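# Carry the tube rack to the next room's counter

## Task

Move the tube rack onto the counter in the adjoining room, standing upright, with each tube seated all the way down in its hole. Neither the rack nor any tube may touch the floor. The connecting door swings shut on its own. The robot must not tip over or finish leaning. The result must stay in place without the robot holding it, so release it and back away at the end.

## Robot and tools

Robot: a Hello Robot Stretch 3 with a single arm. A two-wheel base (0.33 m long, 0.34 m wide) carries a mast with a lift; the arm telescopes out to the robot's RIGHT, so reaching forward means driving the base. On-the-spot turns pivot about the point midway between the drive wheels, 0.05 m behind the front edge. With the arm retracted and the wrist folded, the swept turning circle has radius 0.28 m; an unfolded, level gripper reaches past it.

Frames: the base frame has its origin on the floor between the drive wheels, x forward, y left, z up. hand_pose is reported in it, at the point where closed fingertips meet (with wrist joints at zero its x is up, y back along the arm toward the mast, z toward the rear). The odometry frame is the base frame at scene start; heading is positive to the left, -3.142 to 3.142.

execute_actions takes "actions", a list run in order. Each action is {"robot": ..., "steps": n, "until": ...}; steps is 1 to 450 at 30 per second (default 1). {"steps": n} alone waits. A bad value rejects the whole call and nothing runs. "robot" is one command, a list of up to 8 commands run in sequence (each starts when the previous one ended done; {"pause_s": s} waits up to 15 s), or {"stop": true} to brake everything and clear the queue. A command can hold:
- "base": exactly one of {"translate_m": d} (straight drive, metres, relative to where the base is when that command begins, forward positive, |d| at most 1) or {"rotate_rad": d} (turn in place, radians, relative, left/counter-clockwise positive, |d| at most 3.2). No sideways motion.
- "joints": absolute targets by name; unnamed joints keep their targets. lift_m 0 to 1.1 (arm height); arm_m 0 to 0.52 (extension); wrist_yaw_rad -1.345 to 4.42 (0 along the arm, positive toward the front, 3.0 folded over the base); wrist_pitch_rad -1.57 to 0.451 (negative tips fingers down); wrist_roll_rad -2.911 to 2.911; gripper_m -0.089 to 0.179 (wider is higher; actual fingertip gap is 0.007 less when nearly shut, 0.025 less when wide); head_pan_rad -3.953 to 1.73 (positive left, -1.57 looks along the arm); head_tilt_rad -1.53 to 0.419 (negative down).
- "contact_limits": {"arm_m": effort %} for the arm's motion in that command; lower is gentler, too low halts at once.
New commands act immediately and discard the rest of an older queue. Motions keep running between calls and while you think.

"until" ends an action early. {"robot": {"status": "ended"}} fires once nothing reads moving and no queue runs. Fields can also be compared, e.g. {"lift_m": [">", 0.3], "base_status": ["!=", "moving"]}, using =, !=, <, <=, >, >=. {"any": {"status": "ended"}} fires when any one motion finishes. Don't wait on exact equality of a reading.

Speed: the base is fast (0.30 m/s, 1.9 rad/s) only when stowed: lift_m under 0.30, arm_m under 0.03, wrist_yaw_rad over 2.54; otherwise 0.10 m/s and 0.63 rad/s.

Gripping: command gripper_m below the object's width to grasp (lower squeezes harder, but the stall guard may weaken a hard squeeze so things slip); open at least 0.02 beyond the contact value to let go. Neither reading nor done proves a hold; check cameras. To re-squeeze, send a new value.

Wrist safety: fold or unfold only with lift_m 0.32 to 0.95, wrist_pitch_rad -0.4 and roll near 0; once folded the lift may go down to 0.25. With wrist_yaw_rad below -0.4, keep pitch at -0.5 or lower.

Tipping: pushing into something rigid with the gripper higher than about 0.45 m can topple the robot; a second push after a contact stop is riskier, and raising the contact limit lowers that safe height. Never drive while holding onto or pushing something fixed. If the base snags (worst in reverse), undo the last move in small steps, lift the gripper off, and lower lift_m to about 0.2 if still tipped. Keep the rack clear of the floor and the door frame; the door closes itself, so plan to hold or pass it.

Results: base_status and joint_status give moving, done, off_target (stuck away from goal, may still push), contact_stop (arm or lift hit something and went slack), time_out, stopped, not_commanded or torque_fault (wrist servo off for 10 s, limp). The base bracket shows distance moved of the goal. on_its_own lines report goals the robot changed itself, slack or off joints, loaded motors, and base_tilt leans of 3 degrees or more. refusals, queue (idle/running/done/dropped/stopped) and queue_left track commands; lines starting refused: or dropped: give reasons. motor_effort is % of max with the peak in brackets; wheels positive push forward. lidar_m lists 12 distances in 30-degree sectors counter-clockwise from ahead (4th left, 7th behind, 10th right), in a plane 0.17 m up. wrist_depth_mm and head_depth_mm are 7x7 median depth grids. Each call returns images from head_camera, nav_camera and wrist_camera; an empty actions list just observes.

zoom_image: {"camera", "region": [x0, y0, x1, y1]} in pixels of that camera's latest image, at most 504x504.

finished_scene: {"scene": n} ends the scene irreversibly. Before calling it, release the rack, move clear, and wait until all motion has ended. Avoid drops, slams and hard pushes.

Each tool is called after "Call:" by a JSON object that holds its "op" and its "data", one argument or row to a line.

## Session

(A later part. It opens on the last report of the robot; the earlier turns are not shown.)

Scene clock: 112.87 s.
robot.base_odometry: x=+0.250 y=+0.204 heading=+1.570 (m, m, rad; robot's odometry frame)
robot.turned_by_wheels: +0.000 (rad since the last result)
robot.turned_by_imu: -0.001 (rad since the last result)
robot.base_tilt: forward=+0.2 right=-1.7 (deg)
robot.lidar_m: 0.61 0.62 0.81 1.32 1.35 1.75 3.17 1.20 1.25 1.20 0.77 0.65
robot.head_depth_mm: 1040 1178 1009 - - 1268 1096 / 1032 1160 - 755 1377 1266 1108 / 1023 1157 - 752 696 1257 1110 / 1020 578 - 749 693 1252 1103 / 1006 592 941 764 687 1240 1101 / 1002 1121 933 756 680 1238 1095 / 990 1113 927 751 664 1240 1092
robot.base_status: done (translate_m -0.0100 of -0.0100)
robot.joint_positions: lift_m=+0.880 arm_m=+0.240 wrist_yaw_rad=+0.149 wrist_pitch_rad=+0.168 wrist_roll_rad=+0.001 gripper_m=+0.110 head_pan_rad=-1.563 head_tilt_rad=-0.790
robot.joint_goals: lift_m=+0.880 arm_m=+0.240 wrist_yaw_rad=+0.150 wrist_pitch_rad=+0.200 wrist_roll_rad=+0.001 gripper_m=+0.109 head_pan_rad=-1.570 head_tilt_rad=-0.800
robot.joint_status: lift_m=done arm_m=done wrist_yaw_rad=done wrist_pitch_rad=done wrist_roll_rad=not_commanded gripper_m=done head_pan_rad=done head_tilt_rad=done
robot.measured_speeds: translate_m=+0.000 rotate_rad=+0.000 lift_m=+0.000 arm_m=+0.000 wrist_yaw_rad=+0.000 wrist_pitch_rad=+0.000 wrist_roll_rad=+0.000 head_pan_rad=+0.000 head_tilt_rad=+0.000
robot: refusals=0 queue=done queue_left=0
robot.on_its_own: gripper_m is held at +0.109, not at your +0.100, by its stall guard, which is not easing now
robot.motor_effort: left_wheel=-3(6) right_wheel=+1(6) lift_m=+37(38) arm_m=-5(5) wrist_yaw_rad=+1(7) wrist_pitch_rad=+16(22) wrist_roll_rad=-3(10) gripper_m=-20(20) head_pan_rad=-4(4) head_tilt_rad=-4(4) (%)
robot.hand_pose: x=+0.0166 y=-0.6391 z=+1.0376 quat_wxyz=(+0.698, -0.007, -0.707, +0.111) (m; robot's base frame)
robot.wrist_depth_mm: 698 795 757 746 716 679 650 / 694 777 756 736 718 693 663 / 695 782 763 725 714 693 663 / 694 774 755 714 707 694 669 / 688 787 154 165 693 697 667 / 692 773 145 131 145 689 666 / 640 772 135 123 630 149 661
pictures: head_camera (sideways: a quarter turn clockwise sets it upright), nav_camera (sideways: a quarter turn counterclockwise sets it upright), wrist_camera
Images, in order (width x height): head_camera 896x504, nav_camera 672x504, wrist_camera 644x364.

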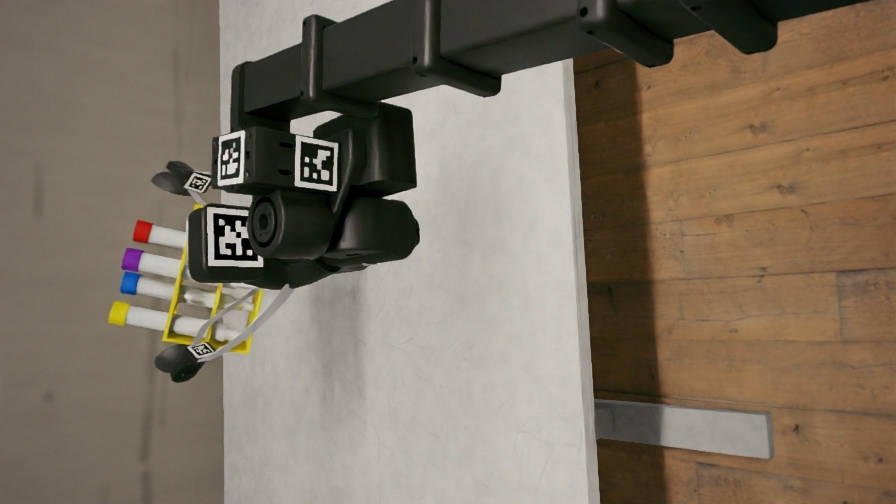

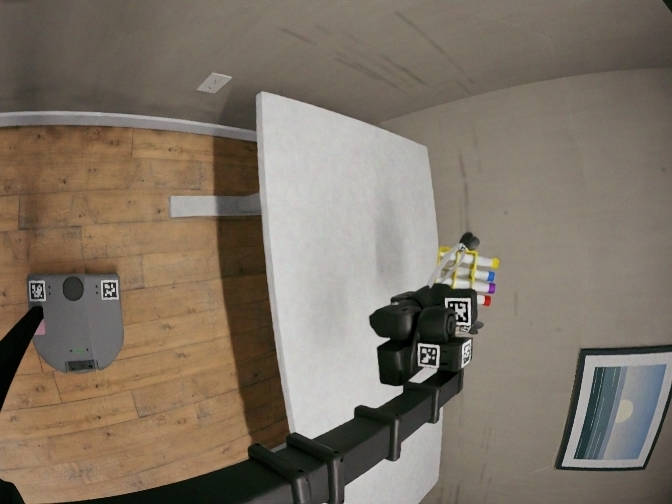

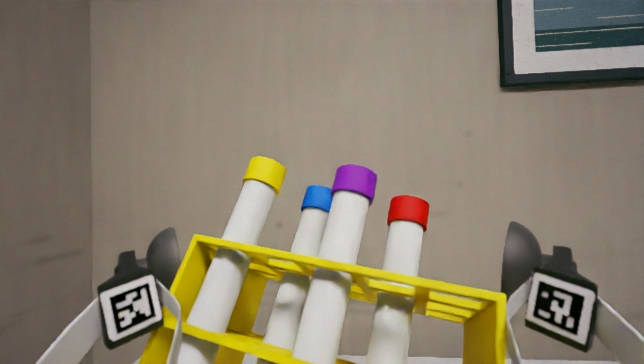

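Call:
{"op": "execute_actions", "data": {
  "actions": [
    {"robot":[{"joints":{"wrist_pitch_rad":0.4,"arm_m":0.26}},{"joints":{"lift_m":0.74}}],"steps":450,"until":{"robot":{"status":"ended"}}},
    {"steps":10}
  ]
}}

Scene clock: 136.30 s.
robot.base_odometry: x=+0.250 y=+0.204 heading=+1.570 (m, m, rad; robot's odometry frame)
robot.turned_by_wheels: +0.000 (rad since the last result)
robot.turned_by_imu: -0.002 (rad since the last result)
robot.base_tilt: forward=+0.1 right=-1.7 (deg)
robot.lidar_m: 0.61 0.62 0.81 1.32 1.35 1.75 3.16 1.21 1.25 1.21 0.77 0.65
robot.head_depth_mm: 1043 1173 971 782 1381 1300 - / 1038 1162 963 799 - 1264 1108 / 1025 1148 954 - 695 1265 1112 / 1014 1128 669 - 692 1258 1103 / 1012 1136 859 761 688 1254 1096 / 1002 1133 935 757 683 1233 1096 / 995 1111 931 756 666 1242 1092
robot.base_status: done (translate_m -0.0100 of -0.0100)
robot.joint_positions: lift_m=+0.740 arm_m=+0.260 wrist_yaw_rad=+0.149 wrist_pitch_rad=+0.370 wrist_roll_rad=+0.001 gripper_m=+0.110 head_pan_rad=-1.563 head_tilt_rad=-0.790
robot.joint_goals: lift_m=+0.740 arm_m=+0.260 wrist_yaw_rad=+0.150 wrist_pitch_rad=+0.400 wrist_roll_rad=+0.001 gripper_m=+0.109 head_pan_rad=-1.570 head_tilt_rad=-0.800
robot.joint_status: lift_m=done arm_m=done wrist_yaw_rad=done wrist_pitch_rad=done wrist_roll_rad=not_commanded gripper_m=done head_pan_rad=done head_tilt_rad=done
robot.measured_speeds: translate_m=+0.000 rotate_rad=+0.000 lift_m=+0.000 arm_m=+0.000 wrist_yaw_rad=+0.000 wrist_pitch_rad=+0.000 wrist_roll_rad=+0.000 head_pan_rad=+0.000 head_tilt_rad=+0.000
robot: refusals=0 queue=done queue_left=0
robot.on_its_own: gripper_m is held at +0.109, not at your +0.100, by its stall guard, which is not easing now
robot.motor_effort: left_wheel=-2(2) right_wheel=+1(1) lift_m=+25(38) arm_m=+4(4) wrist_yaw_rad=+1(1) wrist_pitch_rad=+15(18) wrist_roll_rad=-3(3) gripper_m=-20(21) head_pan_rad=-4(4) head_tilt_rad=-4(4) (%)
robot.hand_pose: x=+0.0153 y=-0.6496 z=+0.9490 quat_wxyz=(+0.683, -0.077, -0.703, +0.181) (m; robot's base frame)
robot.wrist_depth_mm: 706 900 871 825 803 756 728 / 700 861 830 807 782 725 710 / 697 836 793 781 742 724 705 / 691 799 769 735 734 696 679 / 689 773 157 167 679 674 651 / 680 745 145 132 147 663 630 / 639 133 134 123 172 153 615
pictures: head_camera (sideways: a quarter turn clockwise sets it upright), nav_camera (sideways: a quarter turn counterclockwise sets it upright), wrist_camera
Images, in order (width x height): head_camera 896x504, nav_camera 672x504, wrist_camera 644x364.

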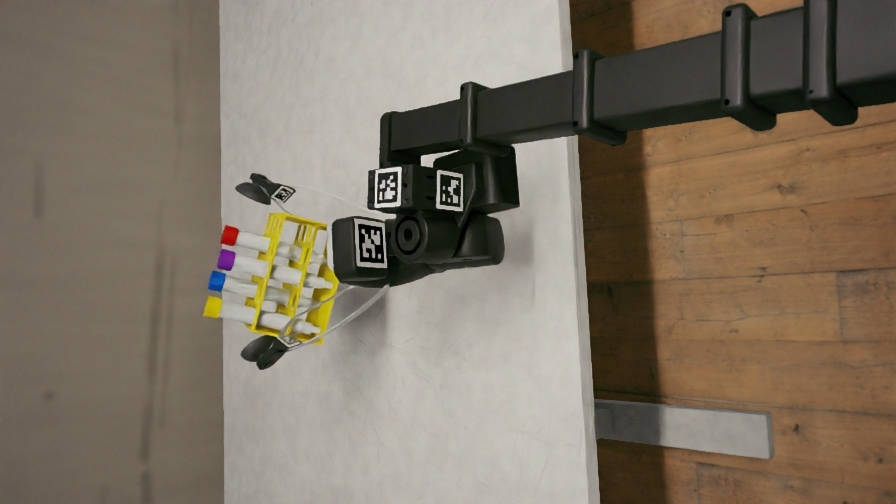

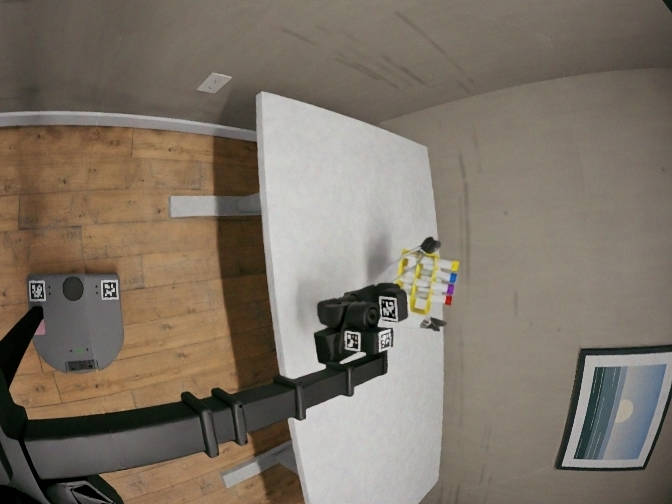

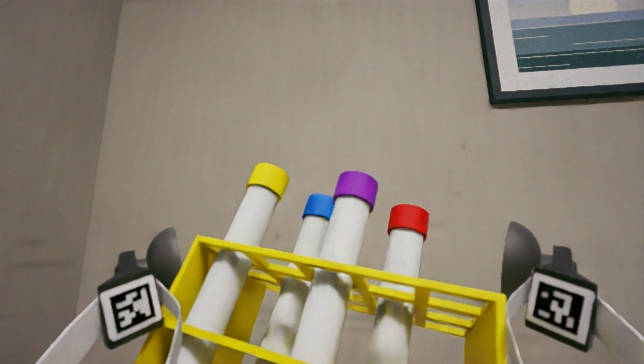

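Call:
{"op": "execute_actions", "data": {
  "actions": [
    {"robot":{"joints":{"lift_m":0.68}},"steps":200,"until":{"robot":{"status":"ended"}}},
    {"steps":10}
  ]
}}

Scene clock: 145.73 s.
robot.base_odometry: x=+0.250 y=+0.204 heading=+1.570 (m, m, rad; robot's odometry frame)
robot.turned_by_wheels: +0.000 (rad since the last result)
robot.turned_by_imu: -0.001 (rad since the last result)
robot.base_tilt: forward=+0.1 right=-1.7 (deg)
robot.lidar_m: 0.61 0.62 0.81 1.32 1.35 1.75 3.17 1.20 1.25 1.20 0.77 0.65
robot.head_depth_mm: 1045 1170 969 778 1381 1269 1135 / 1039 1164 962 795 697 - - / 1026 1157 952 817 1375 1258 1109 / 1025 1143 724 - 1356 1252 1101 / 1011 1132 766 763 688 1253 1096 / 1002 1127 937 759 683 1237 1091 / 997 1115 929 756 665 1241 1092
robot.base_status: done (translate_m -0.0100 of -0.0100)
robot.joint_positions: lift_m=+0.680 arm_m=+0.260 wrist_yaw_rad=+0.149 wrist_pitch_rad=+0.370 wrist_roll_rad=+0.001 gripper_m=+0.110 head_pan_rad=-1.563 head_tilt_rad=-0.790
robot.joint_goals: lift_m=+0.680 arm_m=+0.260 wrist_yaw_rad=+0.150 wrist_pitch_rad=+0.400 wrist_roll_rad=+0.001 gripper_m=+0.109 head_pan_rad=-1.570 head_tilt_rad=-0.800
robot.joint_status: lift_m=done arm_m=done wrist_yaw_rad=done wrist_pitch_rad=done wrist_roll_rad=not_commanded gripper_m=done head_pan_rad=done head_tilt_rad=done
robot.measured_speeds: translate_m=+0.000 rotate_rad=+0.000 lift_m=+0.000 arm_m=+0.000 wrist_yaw_rad=+0.000 wrist_pitch_rad=+0.000 wrist_roll_rad=+0.000 head_pan_rad=+0.000 head_tilt_rad=+0.000
robot: refusals=0 queue=done queue_left=0
robot.on_its_own: gripper_m is held at +0.109, not at your +0.100, by its stall guard, which is not easing now
robot.motor_effort: left_wheel=-2(2) right_wheel=+1(1) lift_m=+25(25) arm_m=+4(4) wrist_yaw_rad=+1(1) wrist_pitch_rad=+15(15) wrist_roll_rad=-3(3) gripper_m=-20(20) head_pan_rad=-3(4) head_tilt_rad=-4(4) (%)
robot.hand_pose: x=+0.0153 y=-0.6496 z=+0.8891 quat_wxyz=(+0.683, -0.078, -0.703, +0.181) (m; robot's base frame)
robot.wrist_depth_mm: 711 898 865 831 804 766 723 / 707 861 836 797 773 742 712 / 701 824 806 777 744 716 704 / 688 797 760 741 704 696 669 / 696 762 157 167 677 679 659 / 682 758 144 131 146 658 630 / 635 133 134 123 172 153 549
pictures: head_camera (sideways: a quarter turn clockwise sets it upright), nav_camera (sideways: a quarter turn counterclockwise sets it upright), wrist_camera
Images, in order (width x height): head_camera 896x504, nav_camera 672x504, wrist_camera 644x364.

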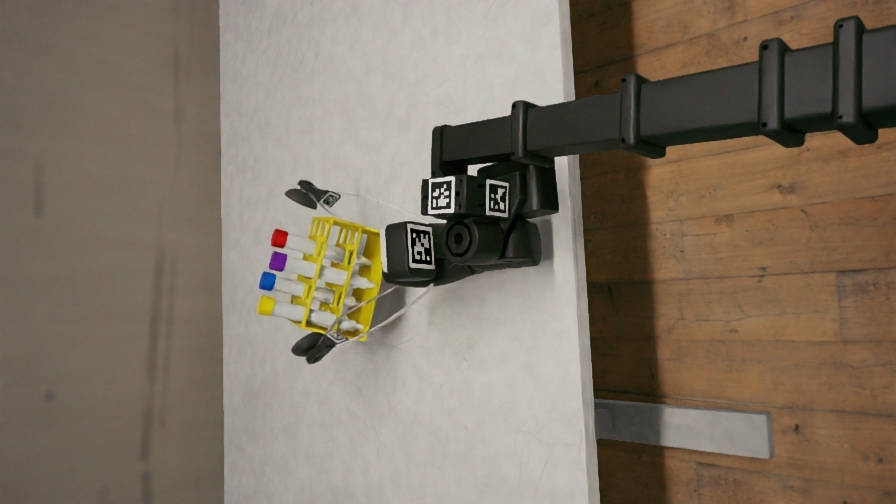

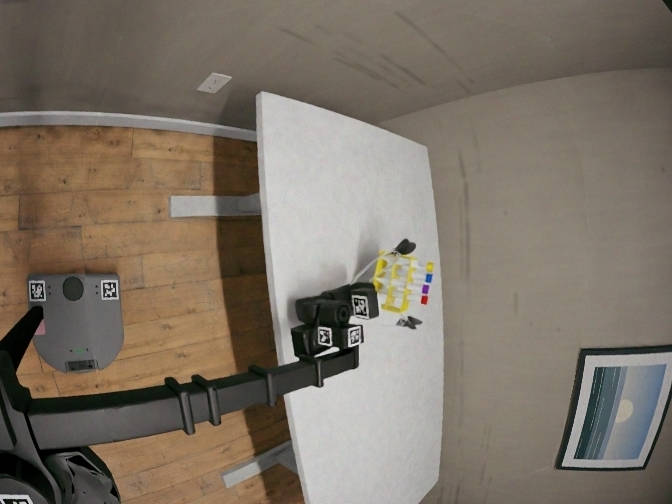

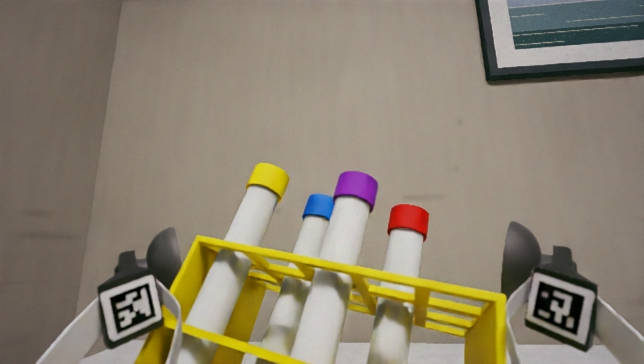

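Call:
{"op": "execute_actions", "data": {
  "actions": [
    {"robot":{"joints":{"lift_m":0.62}},"steps":200,"until":{"robot":{"status":"ended"}}},
    {"steps":10}
  ]
}}

Scene clock: 153.03 s.
robot.base_odometry: x=+0.250 y=+0.204 heading=+1.570 (m, m, rad; robot's odometry frame)
robot.turned_by_wheels: +0.000 (rad since the last result)
robot.turned_by_imu: -0.003 (rad since the last result)
robot.base_tilt: forward=+0.1 right=-1.9 (deg)
robot.lidar_m: 0.61 0.62 0.81 1.32 1.35 1.75 3.15 1.20 1.24 1.21 0.77 0.65
robot.head_depth_mm: 1047 1166 966 781 1381 1265 1123 / 1036 1159 959 778 1378 - - / 1023 1146 972 803 1405 1256 1105 / 1017 1138 782 771 1365 1256 1104 / 1009 1134 938 748 688 1258 1097 / 999 1123 933 756 682 1233 1095 / 993 1114 927 752 663 1236 1090
robot.base_status: done (translate_m -0.0100 of -0.0100)
robot.joint_positions: lift_m=+0.642 arm_m=+0.260 wrist_yaw_rad=+0.149 wrist_pitch_rad=+0.375 wrist_roll_rad=+0.001 gripper_m=+0.110 head_pan_rad=-1.564 head_tilt_rad=-0.792
robot.joint_goals: lift_m=+0.642 arm_m=+0.260 wrist_yaw_rad=+0.150 wrist_pitch_rad=+0.400 wrist_roll_rad=+0.001 gripper_m=+0.109 head_pan_rad=-1.570 head_tilt_rad=-0.800
robot.joint_status: lift_m=contact_stop arm_m=done wrist_yaw_rad=done wrist_pitch_rad=done wrist_roll_rad=not_commanded gripper_m=done head_pan_rad=done head_tilt_rad=done
robot.measured_speeds: translate_m=+0.000 rotate_rad=+0.001 lift_m=+0.003 arm_m=+0.000 wrist_yaw_rad=+0.000 wrist_pitch_rad=+0.000 wrist_roll_rad=+0.000 head_pan_rad=+0.000 head_tilt_rad=+0.000
robot: refusals=0 queue=dropped queue_left=0
robot.on_its_own: gripper_m is held at +0.109, not at your +0.100, by its stall guard, which is not easing now; lift_m is slack since a contact_stop, until your next command for it (your +0.620 is given up)
robot.motor_effort: left_wheel=+0(6) right_wheel=-1(3) lift_m=+28(29) arm_m=+0(4) wrist_yaw_rad=+1(1) wrist_pitch_rad=+13(19) wrist_roll_rad=-3(3) gripper_m=-20(20) head_pan_rad=-4(4) head_tilt_rad=-3(4) (%)
robot.hand_pose: x=+0.0154 y=-0.6495 z=+0.8520 quat_wxyz=(+0.683, -0.079, -0.703, +0.183) (m; robot's base frame)
robot.wrist_depth_mm: 709 896 872 844 809 758 733 / 706 852 828 803 775 744 722 / 710 836 796 776 747 727 697 / 693 800 764 739 718 693 677 / 692 771 159 168 689 682 659 / 694 - 145 131 143 654 631 / 646 133 135 123 155 138 439
pictures: head_camera (sideways: a quarter turn clockwise sets it upright), nav_camera (sideways: a quarter turn counterclockwise sets it upright), wrist_camera
Images, in order (width x height): head_camera 896x504, nav_camera 672x504, wrist_camera 644x364.

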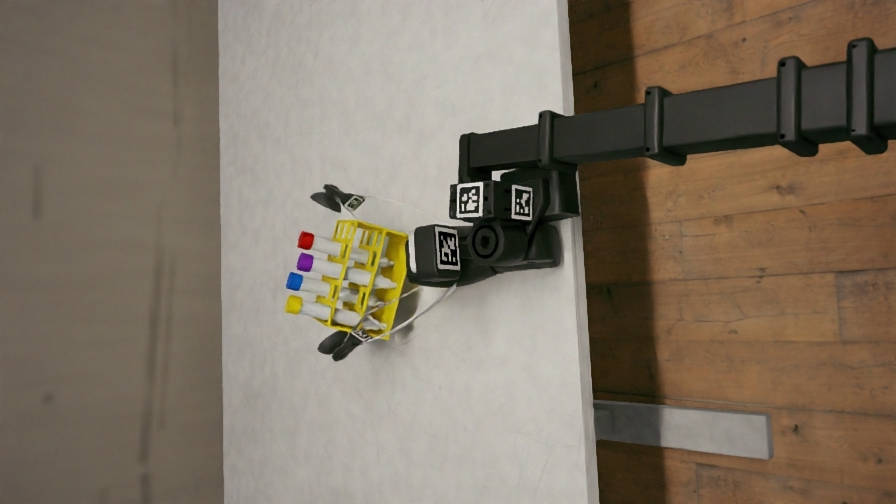

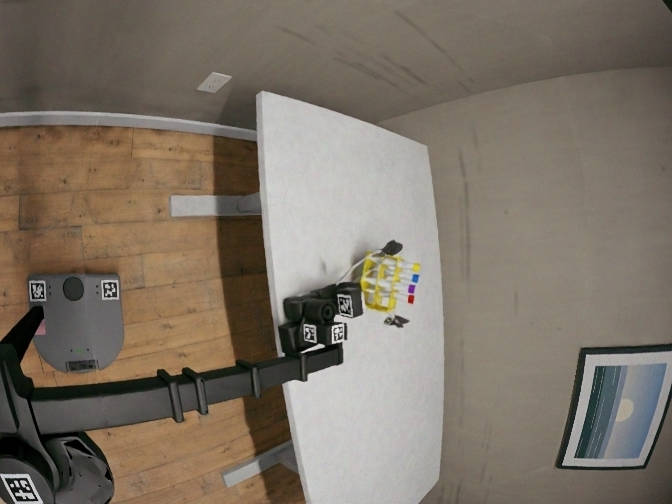

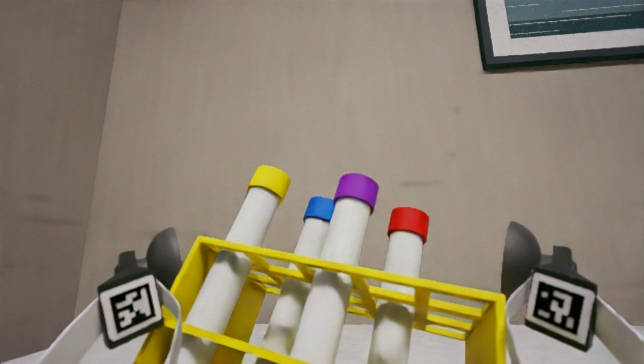

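Call:
{"op": "execute_actions", "data": {
  "actions": [
    {"robot":[{"joints":{"lift_m":0.655}},{"joints":{"wrist_pitch_rad":0.22}}],"steps":200,"until":{"robot":{"status":"ended"}}},
    {"steps":10}
  ]
}}

Scene clock: 162.67 s.
robot.base_odometry: x=+0.250 y=+0.204 heading=+1.570 (m, m, rad; robot's odometry frame)
robot.turned_by_wheels: +0.000 (rad since the last result)
robot.turned_by_imu: -0.001 (rad since the last result)
robot.base_tilt: forward=+0.2 right=-1.7 (deg)
robot.lidar_m: 0.61 0.62 0.80 1.32 1.35 1.74 3.16 1.20 1.24 1.20 0.77 0.65
robot.head_depth_mm: 1043 1174 966 780 1385 1274 1138 / 1035 1161 961 775 1037 - - / 1027 1149 956 814 1378 1270 1108 / 1018 1144 851 788 1358 1253 1104 / 1013 1131 947 762 688 1249 1099 / 1005 1128 934 756 683 1232 1092 / 995 1114 926 752 663 1234 1091
robot.base_status: done (translate_m -0.0100 of -0.0100)
robot.joint_positions: lift_m=+0.655 arm_m=+0.260 wrist_yaw_rad=+0.149 wrist_pitch_rad=+0.208 wrist_roll_rad=-0.002 gripper_m=+0.110 head_pan_rad=-1.564 head_tilt_rad=-0.792
robot.joint_goals: lift_m=+0.655 arm_m=+0.260 wrist_yaw_rad=+0.150 wrist_pitch_rad=+0.220 wrist_roll_rad=-0.002 gripper_m=+0.109 head_pan_rad=-1.570 head_tilt_rad=-0.800
robot.joint_status: lift_m=done arm_m=done wrist_yaw_rad=done wrist_pitch_rad=done wrist_roll_rad=not_commanded gripper_m=done head_pan_rad=done head_tilt_rad=done
robot.measured_speeds: translate_m=+0.000 rotate_rad=+0.000 lift_m=+0.000 arm_m=+0.000 wrist_yaw_rad=+0.000 wrist_pitch_rad=+0.000 wrist_roll_rad=+0.000 head_pan_rad=+0.000 head_tilt_rad=+0.000
robot: refusals=0 queue=done queue_left=0
robot.on_its_own: gripper_m is held at +0.109, not at your +0.100, by its stall guard, which is not easing now
robot.motor_effort: left_wheel=-1(1) right_wheel=+0(0) lift_m=+37(42) arm_m=-1(0) wrist_yaw_rad=+1(1) wrist_pitch_rad=+6(15) wrist_roll_rad=-1(3) gripper_m=-20(20) head_pan_rad=-5(4) head_tilt_rad=-3(3) (%)
robot.hand_pose: x=+0.0166 y=-0.6578 z=+0.8229 quat_wxyz=(+0.697, -0.021, -0.706, +0.125) (m; robot's base frame)
robot.wrist_depth_mm: 706 793 762 736 718 696 669 / 704 773 752 728 701 684 665 / 703 770 746 723 693 682 660 / 695 763 739 172 682 681 663 / 696 759 150 163 672 663 648 / 622 509 145 132 149 162 479 / 333 264 134 126 253 156 267
pictures: head_camera (sideways: a quarter turn clockwise sets it upright), nav_camera (sideways: a quarter turn counterclockwise sets it upright), wrist_camera
Images, in order (width x height): head_camera 896x504, nav_camera 672x504, wrist_camera 644x364.

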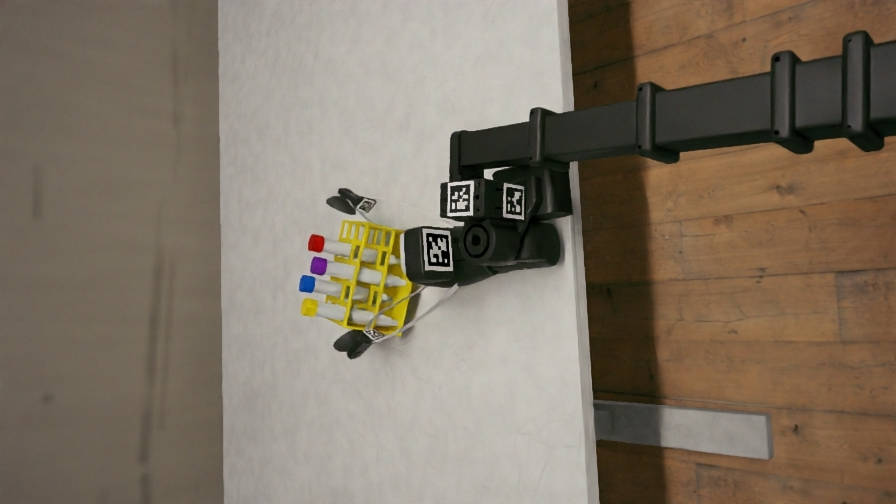

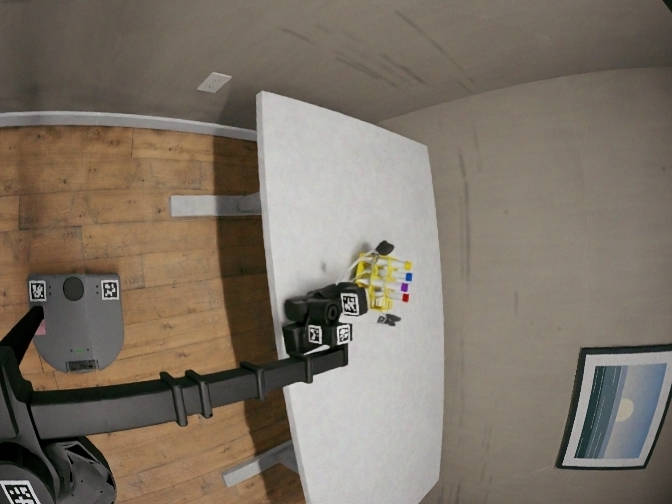

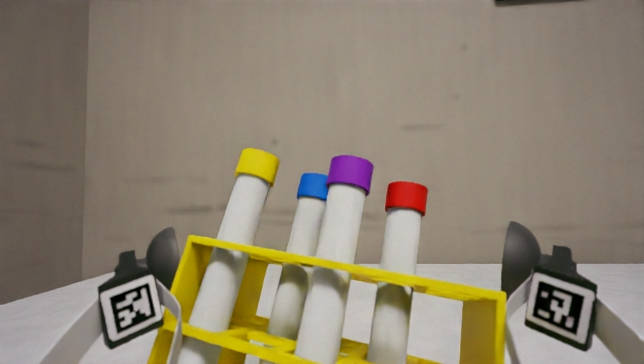

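Call:
{"op": "execute_actions", "data": {
  "actions": [
    {"robot":[{"joints":{"wrist_pitch_rad":0.14}},{"joints":{"gripper_m":0.179}},{"pause_s":1},{"joints":{"arm_m":0.16}},{"joints":{"lift_m":0.8}},{"joints":{"wrist_pitch_rad":-0.3}}],"steps":450,"until":{"robot":{"status":"ended"}}},
    {"steps":10}
  ]
}}

Scene clock: 174.80 s.
robot.base_odometry: x=+0.250 y=+0.204 heading=+1.570 (m, m, rad; robot's odometry frame)
robot.turned_by_wheels: +0.000 (rad since the last result)
robot.turned_by_imu: -0.003 (rad since the last result)
robot.base_tilt: forward=+0.0 right=-1.8 (deg)
robot.lidar_m: 0.61 0.62 0.80 1.32 1.35 1.75 3.16 1.21 1.25 1.21 0.77 0.65
robot.head_depth_mm: 1042 1175 969 786 704 - - / 1034 1157 963 - - 1268 1095 / 1025 1150 957 - 1403 1267 1104 / 1016 1139 949 - 1374 1253 1103 / 1013 1129 938 759 687 1258 1103 / 1006 1123 939 757 683 1238 1101 / 997 1113 928 753 665 1244 1092
robot.base_status: done (translate_m -0.0100 of -0.0100)
robot.joint_positions: lift_m=+0.800 arm_m=+0.160 wrist_yaw_rad=+0.149 wrist_pitch_rad=-0.312 wrist_roll_rad=-0.002 gripper_m=+0.179 head_pan_rad=-1.564 head_tilt_rad=-0.792
robot.joint_goals: lift_m=+0.800 arm_m=+0.160 wrist_yaw_rad=+0.150 wrist_pitch_rad=-0.300 wrist_roll_rad=-0.002 gripper_m=+0.179 head_pan_rad=-1.570 head_tilt_rad=-0.800
robot.joint_status: lift_m=done arm_m=done wrist_yaw_rad=done wrist_pitch_rad=done wrist_roll_rad=not_commanded gripper_m=done head_pan_rad=done head_tilt_rad=done
robot.measured_speeds: translate_m=+0.000 rotate_rad=+0.000 lift_m=+0.000 arm_m=+0.000 wrist_yaw_rad=+0.000 wrist_pitch_rad=+0.000 wrist_roll_rad=+0.000 head_pan_rad=+0.000 head_tilt_rad=+0.000
robot: refusals=0 queue=done queue_left=0
robot.motor_effort: left_wheel=-1(1) right_wheel=+0(0) lift_m=+36(38) arm_m=-4(5) wrist_yaw_rad=+1(1) wrist_pitch_rad=+7(9) wrist_roll_rad=-1(1) gripper_m=-1(82) head_pan_rad=-4(4) head_tilt_rad=-3(3) (%)
robot.hand_pose: x=+0.0136 y=-0.5391 z=+0.8368 quat_wxyz=(+0.706, +0.162, -0.687, -0.058) (m; robot's base frame)
robot.wrist_depth_mm: 687 748 739 712 689 675 667 / 684 813 796 771 745 734 704 / 681 855 770 739 712 682 661 / 650 523 509 262 447 468 459 / 396 391 378 275 295 359 352 / 316 - 303 287 281 287 - / - 247 252 247 245 243 224
pictures: head_camera (sideways: a quarter turn clockwise sets it upright), nav_camera (sideways: a quarter turn counterclockwise sets it upright), wrist_camera
Images, in order (width x height): head_camera 896x504, nav_camera 672x504, wrist_camera 644x364.

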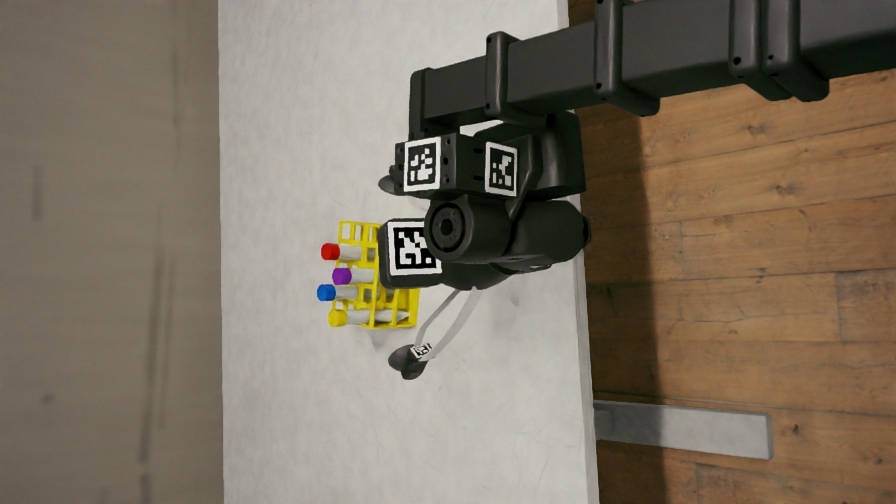

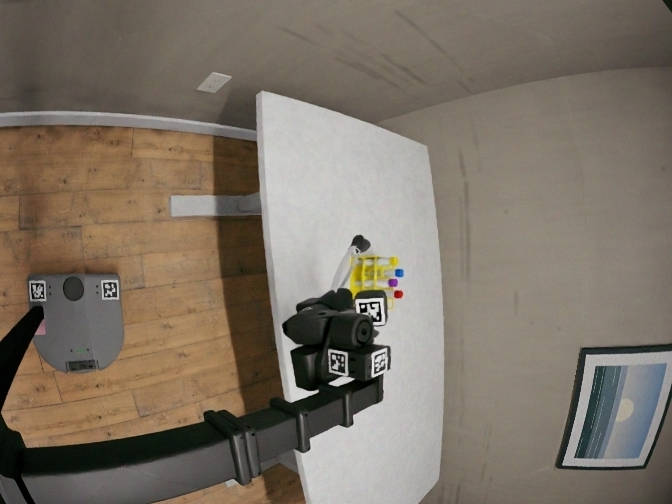

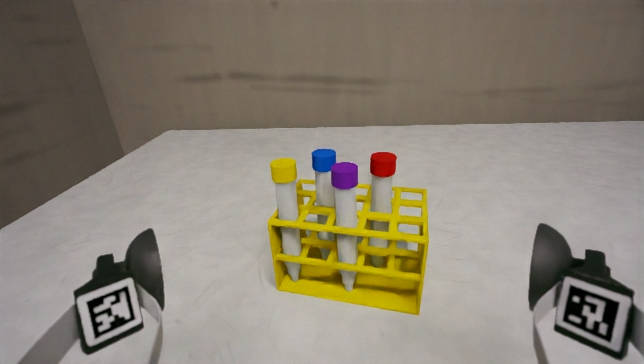

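Call:
{"op": "execute_actions", "data": {
  "actions": [
    {"robot":[{"joints":{"arm_m":0.08,"wrist_yaw_rad":0.02}},{"joints":{"wrist_pitch_rad":0.0,"lift_m":0.7}},{"joints":{"lift_m":0.66}}],"steps":450,"until":{"robot":{"status":"ended"}}}
  ]
}}

Scene clock: 186.50 s.
robot.base_odometry: x=+0.250 y=+0.204 heading=+1.570 (m, m, rad; robot's odometry frame)
robot.turned_by_wheels: +0.000 (rad since the last result)
robot.turned_by_imu: -0.002 (rad since the last result)
robot.base_tilt: forward=+0.1 right=-1.8 (deg)
robot.lidar_m: 0.61 0.62 0.80 1.32 1.35 1.75 3.15 1.21 1.24 1.20 0.77 0.65
robot.head_depth_mm: 1044 1172 968 779 1375 1268 1130 / 1038 1163 964 774 1035 - - / 1029 1151 951 773 690 - 1098 / 1020 1142 945 766 690 1205 1098 / 1015 1134 937 763 688 1254 1100 / 1005 1119 935 757 683 1239 1100 / 995 1114 932 754 664 1244 1091
robot.base_status: done (translate_m -0.0100 of -0.0100)
robot.joint_positions: lift_m=+0.660 arm_m=+0.080 wrist_yaw_rad=+0.022 wrist_pitch_rad=-0.021 wrist_roll_rad=-0.002 gripper_m=+0.179 head_pan_rad=-1.564 head_tilt_rad=-0.792
robot.joint_goals: lift_m=+0.660 arm_m=+0.080 wrist_yaw_rad=+0.020 wrist_pitch_rad=+0.000 wrist_roll_rad=-0.002 gripper_m=+0.179 head_pan_rad=-1.570 head_tilt_rad=-0.800
robot.joint_status: lift_m=done arm_m=done wrist_yaw_rad=done wrist_pitch_rad=done wrist_roll_rad=not_commanded gripper_m=done head_pan_rad=done head_tilt_rad=done
robot.measured_speeds: translate_m=+0.000 rotate_rad=+0.000 lift_m=+0.000 arm_m=+0.000 wrist_yaw_rad=+0.000 wrist_pitch_rad=+0.000 wrist_roll_rad=+0.000 head_pan_rad=+0.000 head_tilt_rad=+0.000
robot: refusals=0 queue=done queue_left=0
robot.motor_effort: left_wheel=-1(1) right_wheel=+0(0) lift_m=+24(36) arm_m=-5(5) wrist_yaw_rad=-1(2) wrist_pitch_rad=+11(10) wrist_roll_rad=-1(1) gripper_m=+0(0) head_pan_rad=-4(3) head_tilt_rad=-2(3) (%)
robot.hand_pose: x=-0.0159 y=-0.4809 z=+0.7695 quat_wxyz=(+0.708, +0.015, -0.706, +0.000) (m; robot's base frame)
robot.wrist_depth_mm: 805 796 827 822 836 839 839 / 800 850 829 846 852 861 866 / 794 865 847 325 872 880 887 / 766 753 589 322 643 603 578 / 367 361 319 313 330 321 314 / 239 - 232 226 223 219 - / - 166 172 170 168 166 149
pictures: head_camera (sideways: a quarter turn clockwise sets it upright), nav_camera (sideways: a quarter turn counterclockwise sets it upright), wrist_camera
Images, in order (width x height): head_camera 896x504, nav_camera 672x504, wrist_camera 644x364.

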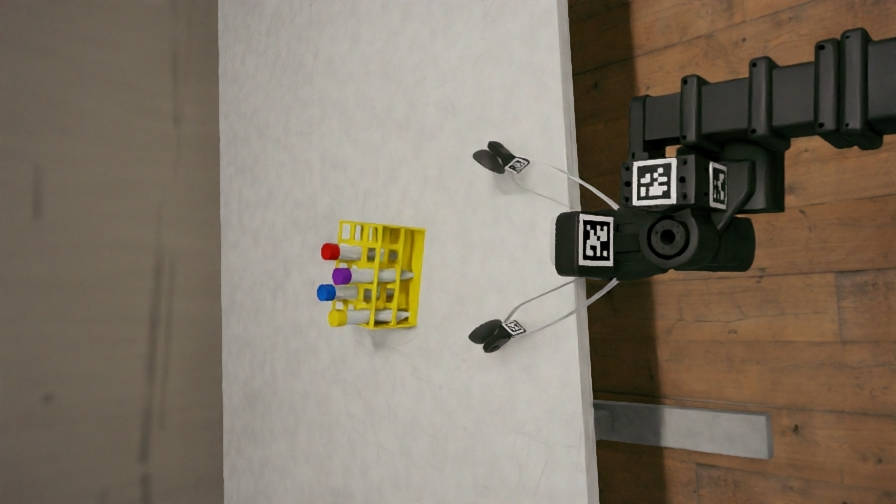

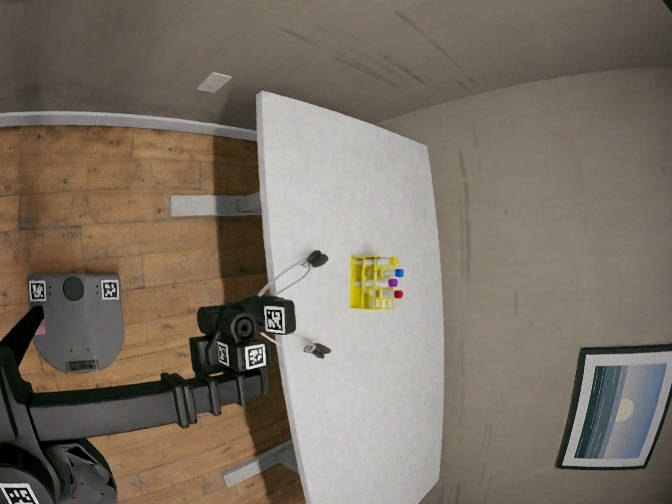

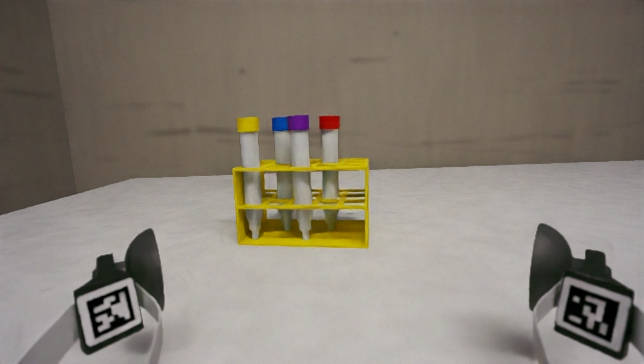

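Call:
{"op": "execute_actions", "data": {
  "actions": [
    {"robot":[{"base":{"translate_m":0.045}},{"joints":{"arm_m":0.195}}],"steps":450,"until":{"robot":{"status":"ended"}}}
  ]
}}

Scene clock: 195.50 s.
robot.base_odometry: x=+0.250 y=+0.249 heading=+1.570 (m, m, rad; robot's odometry frame)
robot.turned_by_wheels: +0.000 (rad since the last result)
robot.turned_by_imu: -0.002 (rad since the last result)
robot.base_tilt: forward=+0.1 right=-1.8 (deg)
robot.lidar_m: 0.57 0.58 0.75 1.33 1.35 1.75 3.20 1.24 1.28 1.20 0.75 0.60
robot.head_depth_mm: 1035 1167 967 780 1377 1271 1114 / 1033 1161 958 777 699 - - / 1023 1150 956 773 - 1260 1105 / 1019 1137 954 789 1360 1254 1104 / 1004 1129 936 744 684 1248 1100 / 998 1121 938 758 667 1219 1095 / 993 1118 927 754 662 1242 1090
robot.base_status: done (translate_m +0.0450 of +0.0450)
robot.joint_positions: lift_m=+0.660 arm_m=+0.195 wrist_yaw_rad=+0.021 wrist_pitch_rad=-0.021 wrist_roll_rad=-0.002 gripper_m=+0.179 head_pan_rad=-1.564 head_tilt_rad=-0.792
robot.joint_goals: lift_m=+0.660 arm_m=+0.195 wrist_yaw_rad=+0.020 wrist_pitch_rad=+0.000 wrist_roll_rad=-0.002 gripper_m=+0.179 head_pan_rad=-1.570 head_tilt_rad=-0.800
robot.joint_status: lift_m=done arm_m=done wrist_yaw_rad=done wrist_pitch_rad=done wrist_roll_rad=not_commanded gripper_m=done head_pan_rad=done head_tilt_rad=done
robot.measured_speeds: translate_m=+0.000 rotate_rad=+0.000 lift_m=+0.000 arm_m=+0.000 wrist_yaw_rad=+0.000 wrist_pitch_rad=+0.000 wrist_roll_rad=+0.000 head_pan_rad=+0.000 head_tilt_rad=+0.000
robot: refusals=0 queue=done queue_left=0
robot.motor_effort: left_wheel=-1(4) right_wheel=+0(4) lift_m=+24(24) arm_m=+5(3) wrist_yaw_rad=-1(1) wrist_pitch_rad=+11(11) wrist_roll_rad=-1(1) gripper_m=-1(0) head_pan_rad=-3(3) head_tilt_rad=-4(3) (%)
robot.hand_pose: x=-0.0160 y=-0.5953 z=+0.7695 quat_wxyz=(+0.708, +0.015, -0.706, +0.000) (m; robot's base frame)
robot.wrist_depth_mm: 701 700 703 706 730 725 733 / 715 719 721 736 737 742 746 / 731 745 753 202 761 763 773 / 735 761 689 192 203 602 571 / 369 358 315 196 211 317 313 / 239 - 216 206 215 205 - / - 166 171 169 167 165 149
pictures: head_camera (sideways: a quarter turn clockwise sets it upright), nav_camera (sideways: a quarter turn counterclockwise sets it upright), wrist_camera
Images, in order (width x height): head_camera 896x504, nav_camera 672x504, wrist_camera 644x364.

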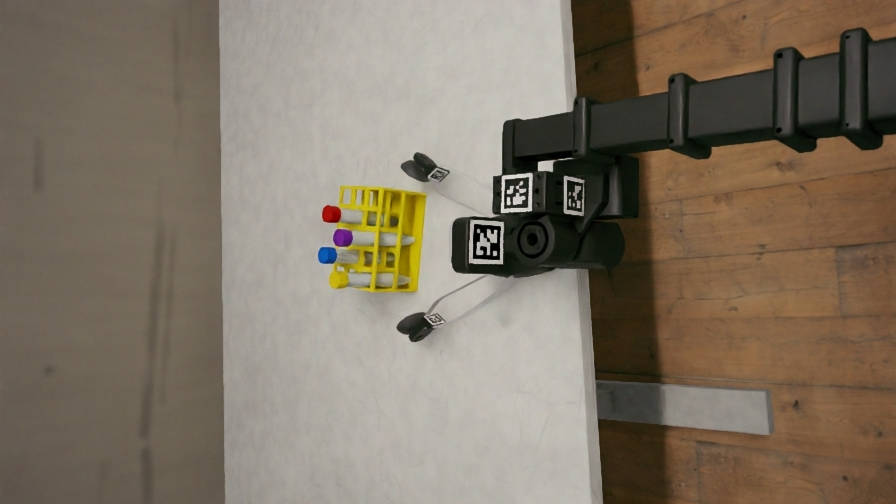

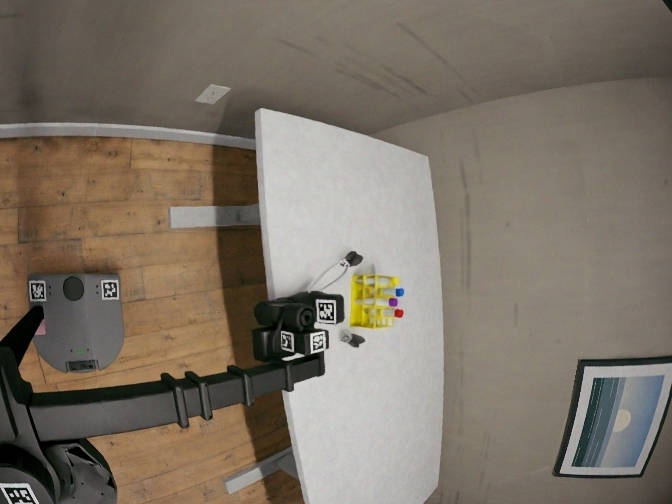

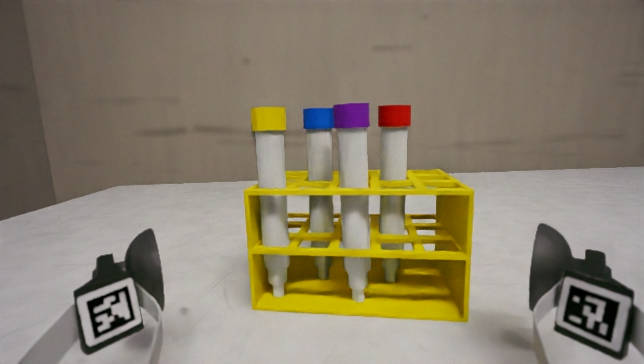

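Call:
{"op": "execute_actions", "data": {
  "actions": [
    {"robot":[{"base":{"translate_m":-0.008},"joints":{"arm_m":0.23}},{"joints":{"gripper_m":0.135}},{"pause_s":0.5}],"steps":450,"until":{"robot":{"status":"ended"}}}
  ]
}}

Scene clock: 203.23 s.
robot.base_odometry: x=+0.250 y=+0.241 heading=+1.570 (m, m, rad; robot's odometry frame)
robot.turned_by_wheels: +0.000 (rad since the last result)
robot.turned_by_imu: -0.001 (rad since the last result)
robot.base_tilt: forward=+0.1 right=-1.7 (deg)
robot.lidar_m: 0.57 0.59 0.76 1.32 1.35 1.75 3.18 1.23 1.28 1.20 0.76 0.61
robot.head_depth_mm: 1044 1168 970 780 1382 1269 1124 / 1035 1160 961 776 698 - - / 1026 1149 954 794 1367 1262 1113 / 1015 1134 948 792 1401 1254 1104 / 1006 1127 941 759 684 1252 1098 / 1001 1126 934 758 668 1227 1094 / 989 1115 932 754 663 1240 1094
robot.base_status: done (translate_m -0.0080 of -0.0080)
robot.joint_positions: lift_m=+0.660 arm_m=+0.230 wrist_yaw_rad=+0.021 wrist_pitch_rad=-0.021 wrist_roll_rad=-0.002 gripper_m=+0.135 head_pan_rad=-1.564 head_tilt_rad=-0.792
robot.joint_goals: lift_m=+0.660 arm_m=+0.230 wrist_yaw_rad=+0.020 wrist_pitch_rad=+0.000 wrist_roll_rad=-0.002 gripper_m=+0.135 head_pan_rad=-1.570 head_tilt_rad=-0.800
robot.joint_status: lift_m=done arm_m=done wrist_yaw_rad=done wrist_pitch_rad=done wrist_roll_rad=not_commanded gripper_m=done head_pan_rad=done head_tilt_rad=done
robot.measured_speeds: translate_m=+0.000 rotate_rad=+0.000 lift_m=+0.000 arm_m=+0.000 wrist_yaw_rad=+0.000 wrist_pitch_rad=+0.000 wrist_roll_rad=+0.000 head_pan_rad=+0.000 head_tilt_rad=+0.000
robot: refusals=0 queue=done queue_left=0
robot.motor_effort: left_wheel=-1(5) right_wheel=+0(1) lift_m=+24(25) arm_m=+4(4) wrist_yaw_rad=+0(1) wrist_pitch_rad=+11(11) wrist_roll_rad=-1(1) gripper_m=-1(83) head_pan_rad=-4(7) head_tilt_rad=-3(3) (%)
robot.hand_pose: x=-0.0161 y=-0.6303 z=+0.7695 quat_wxyz=(+0.708, +0.015, -0.706, +0.000) (m; robot's base frame)
robot.wrist_depth_mm: 672 669 674 679 692 694 699 / 682 689 700 706 697 707 709 / 703 712 710 171 725 731 732 / 710 713 505 152 171 605 572 / 364 358 165 179 191 322 311 / 238 242 168 163 181 - 213 / 185 164 166 164 163 156 161
pictures: head_camera (sideways: a quarter turn clockwise sets it upright), nav_camera (sideways: a quarter turn counterclockwise sets it upright), wrist_camera
Images, in order (width x height): head_camera 896x504, nav_camera 672x504, wrist_camera 644x364.

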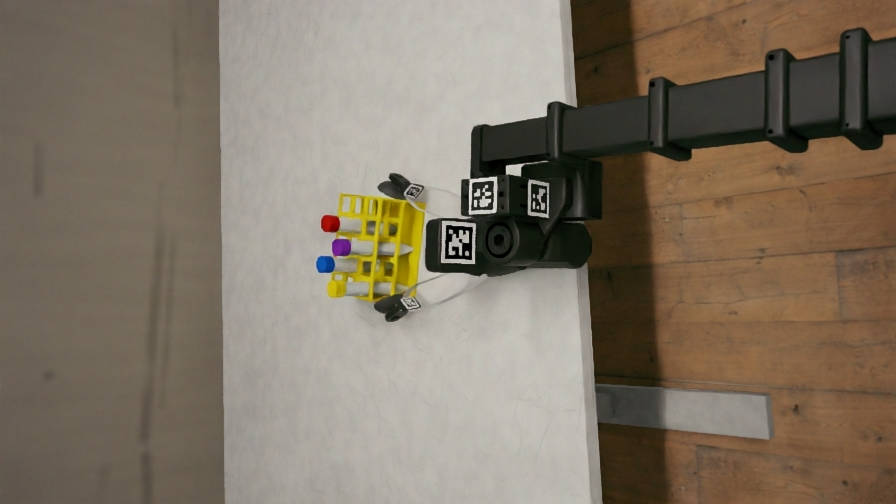

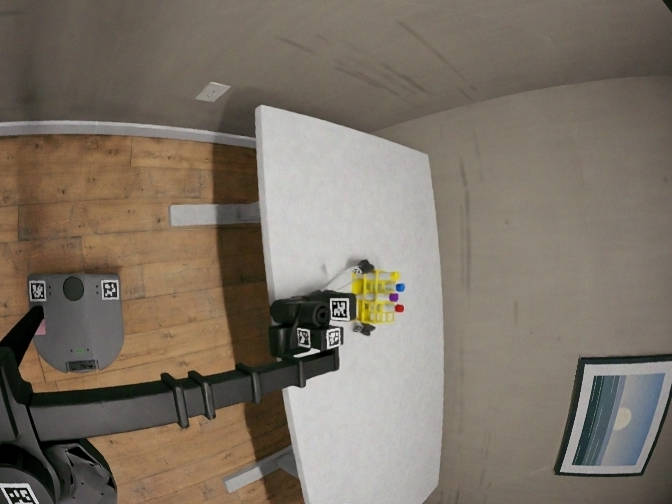

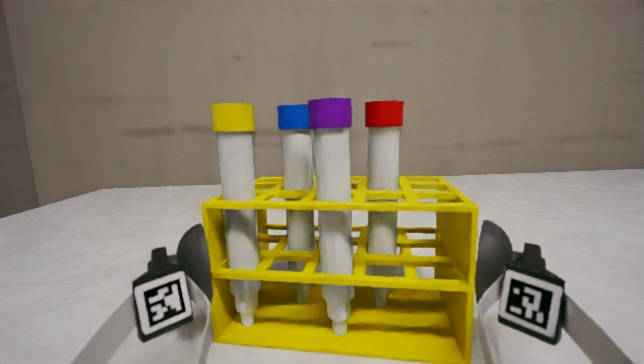

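Call:
{"op": "execute_actions", "data": {
  "actions": [
    {"robot":[{"joints":{"gripper_m":0.15}},{"joints":{"arm_m":0.255}},{"joints":{"gripper_m":0.105}},{"pause_s":1.5},{"joints":{"lift_m":0.72}}],"steps":450,"until":{"robot":{"status":"ended"}}},
    {"steps":20}
  ]
}}

Scene clock: 213.90 s.
robot.base_odometry: x=+0.250 y=+0.241 heading=+1.570 (m, m, rad; robot's odometry frame)
robot.turned_by_wheels: +0.000 (rad since the last result)
robot.turned_by_imu: -0.003 (rad since the last result)
robot.base_tilt: forward=+0.2 right=-1.7 (deg)
robot.lidar_m: 0.57 0.58 0.76 1.32 1.35 1.75 3.21 1.23 1.27 1.20 0.75 0.61
robot.head_depth_mm: 1044 1167 967 780 1380 1298 - / 1031 1162 960 801 - - 1115 / 1024 1146 954 - 1375 1266 1108 / 1016 1140 871 - 690 1254 1109 / 1010 1137 941 762 687 1247 1105 / 999 1124 933 756 669 1220 1098 / 993 1116 929 752 664 1244 1091
robot.base_status: done (translate_m -0.0080 of -0.0080)
robot.joint_positions: lift_m=+0.720 arm_m=+0.255 wrist_yaw_rad=+0.021 wrist_pitch_rad=-0.021 wrist_roll_rad=-0.002 gripper_m=+0.105 head_pan_rad=-1.564 head_tilt_rad=-0.792
robot.joint_goals: lift_m=+0.720 arm_m=+0.255 wrist_yaw_rad=+0.020 wrist_pitch_rad=+0.000 wrist_roll_rad=-0.002 gripper_m=+0.105 head_pan_rad=-1.570 head_tilt_rad=-0.800
robot.joint_status: lift_m=done arm_m=done wrist_yaw_rad=done wrist_pitch_rad=done wrist_roll_rad=not_commanded gripper_m=done head_pan_rad=done head_tilt_rad=done
robot.measured_speeds: translate_m=+0.000 rotate_rad=+0.000 lift_m=+0.000 arm_m=+0.000 wrist_yaw_rad=+0.000 wrist_pitch_rad=+0.000 wrist_roll_rad=+0.000 head_pan_rad=+0.000 head_tilt_rad=+0.000
robot: refusals=0 queue=done queue_left=0
robot.motor_effort: left_wheel=-1(1) right_wheel=+0(0) lift_m=+36(40) arm_m=+4(4) wrist_yaw_rad=+0(0) wrist_pitch_rad=+11(11) wrist_roll_rad=-2(1) gripper_m=+0(84) head_pan_rad=-3(4) head_tilt_rad=-3(3) (%)
robot.hand_pose: x=-0.0161 y=-0.6553 z=+0.8290 quat_wxyz=(+0.708, +0.015, -0.706, +0.000) (m; robot's base frame)
robot.wrist_depth_mm: 646 651 647 660 666 671 680 / 664 674 670 674 681 688 703 / 676 676 689 687 696 706 713 / 696 699 699 713 718 721 721 / 677 547 481 193 456 494 482 / 365 362 196 179 181 352 329 / 272 267 209 182 160 243 251
pictures: head_camera (sideways: a quarter turn clockwise sets it upright), nav_camera (sideways: a quarter turn counterclockwise sets it upright), wrist_camera
Images, in order (width x height): head_camera 896x504, nav_camera 672x504, wrist_camera 644x364.

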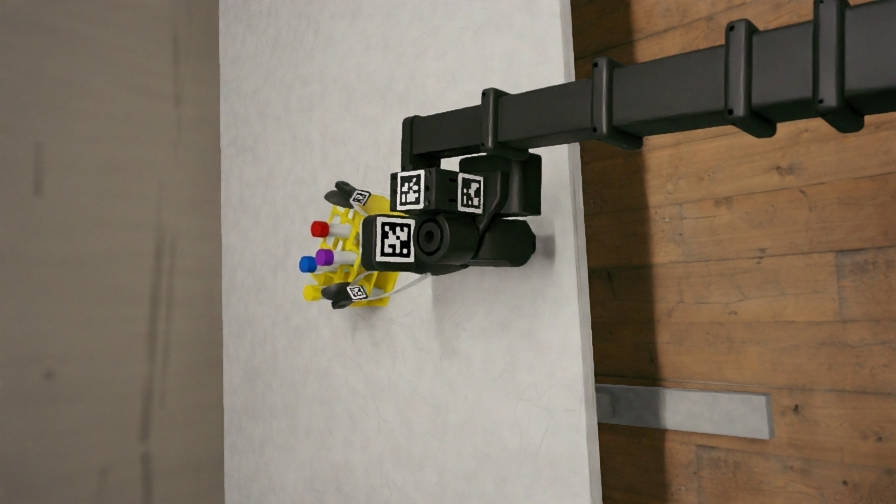

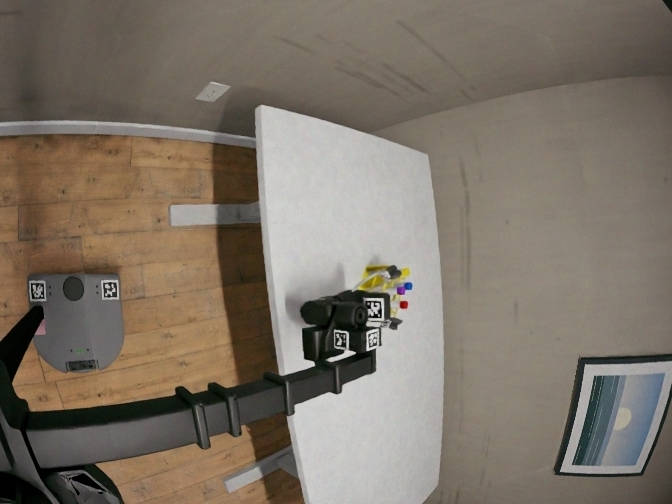

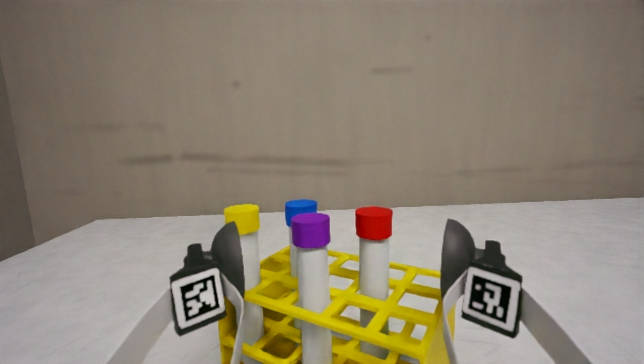

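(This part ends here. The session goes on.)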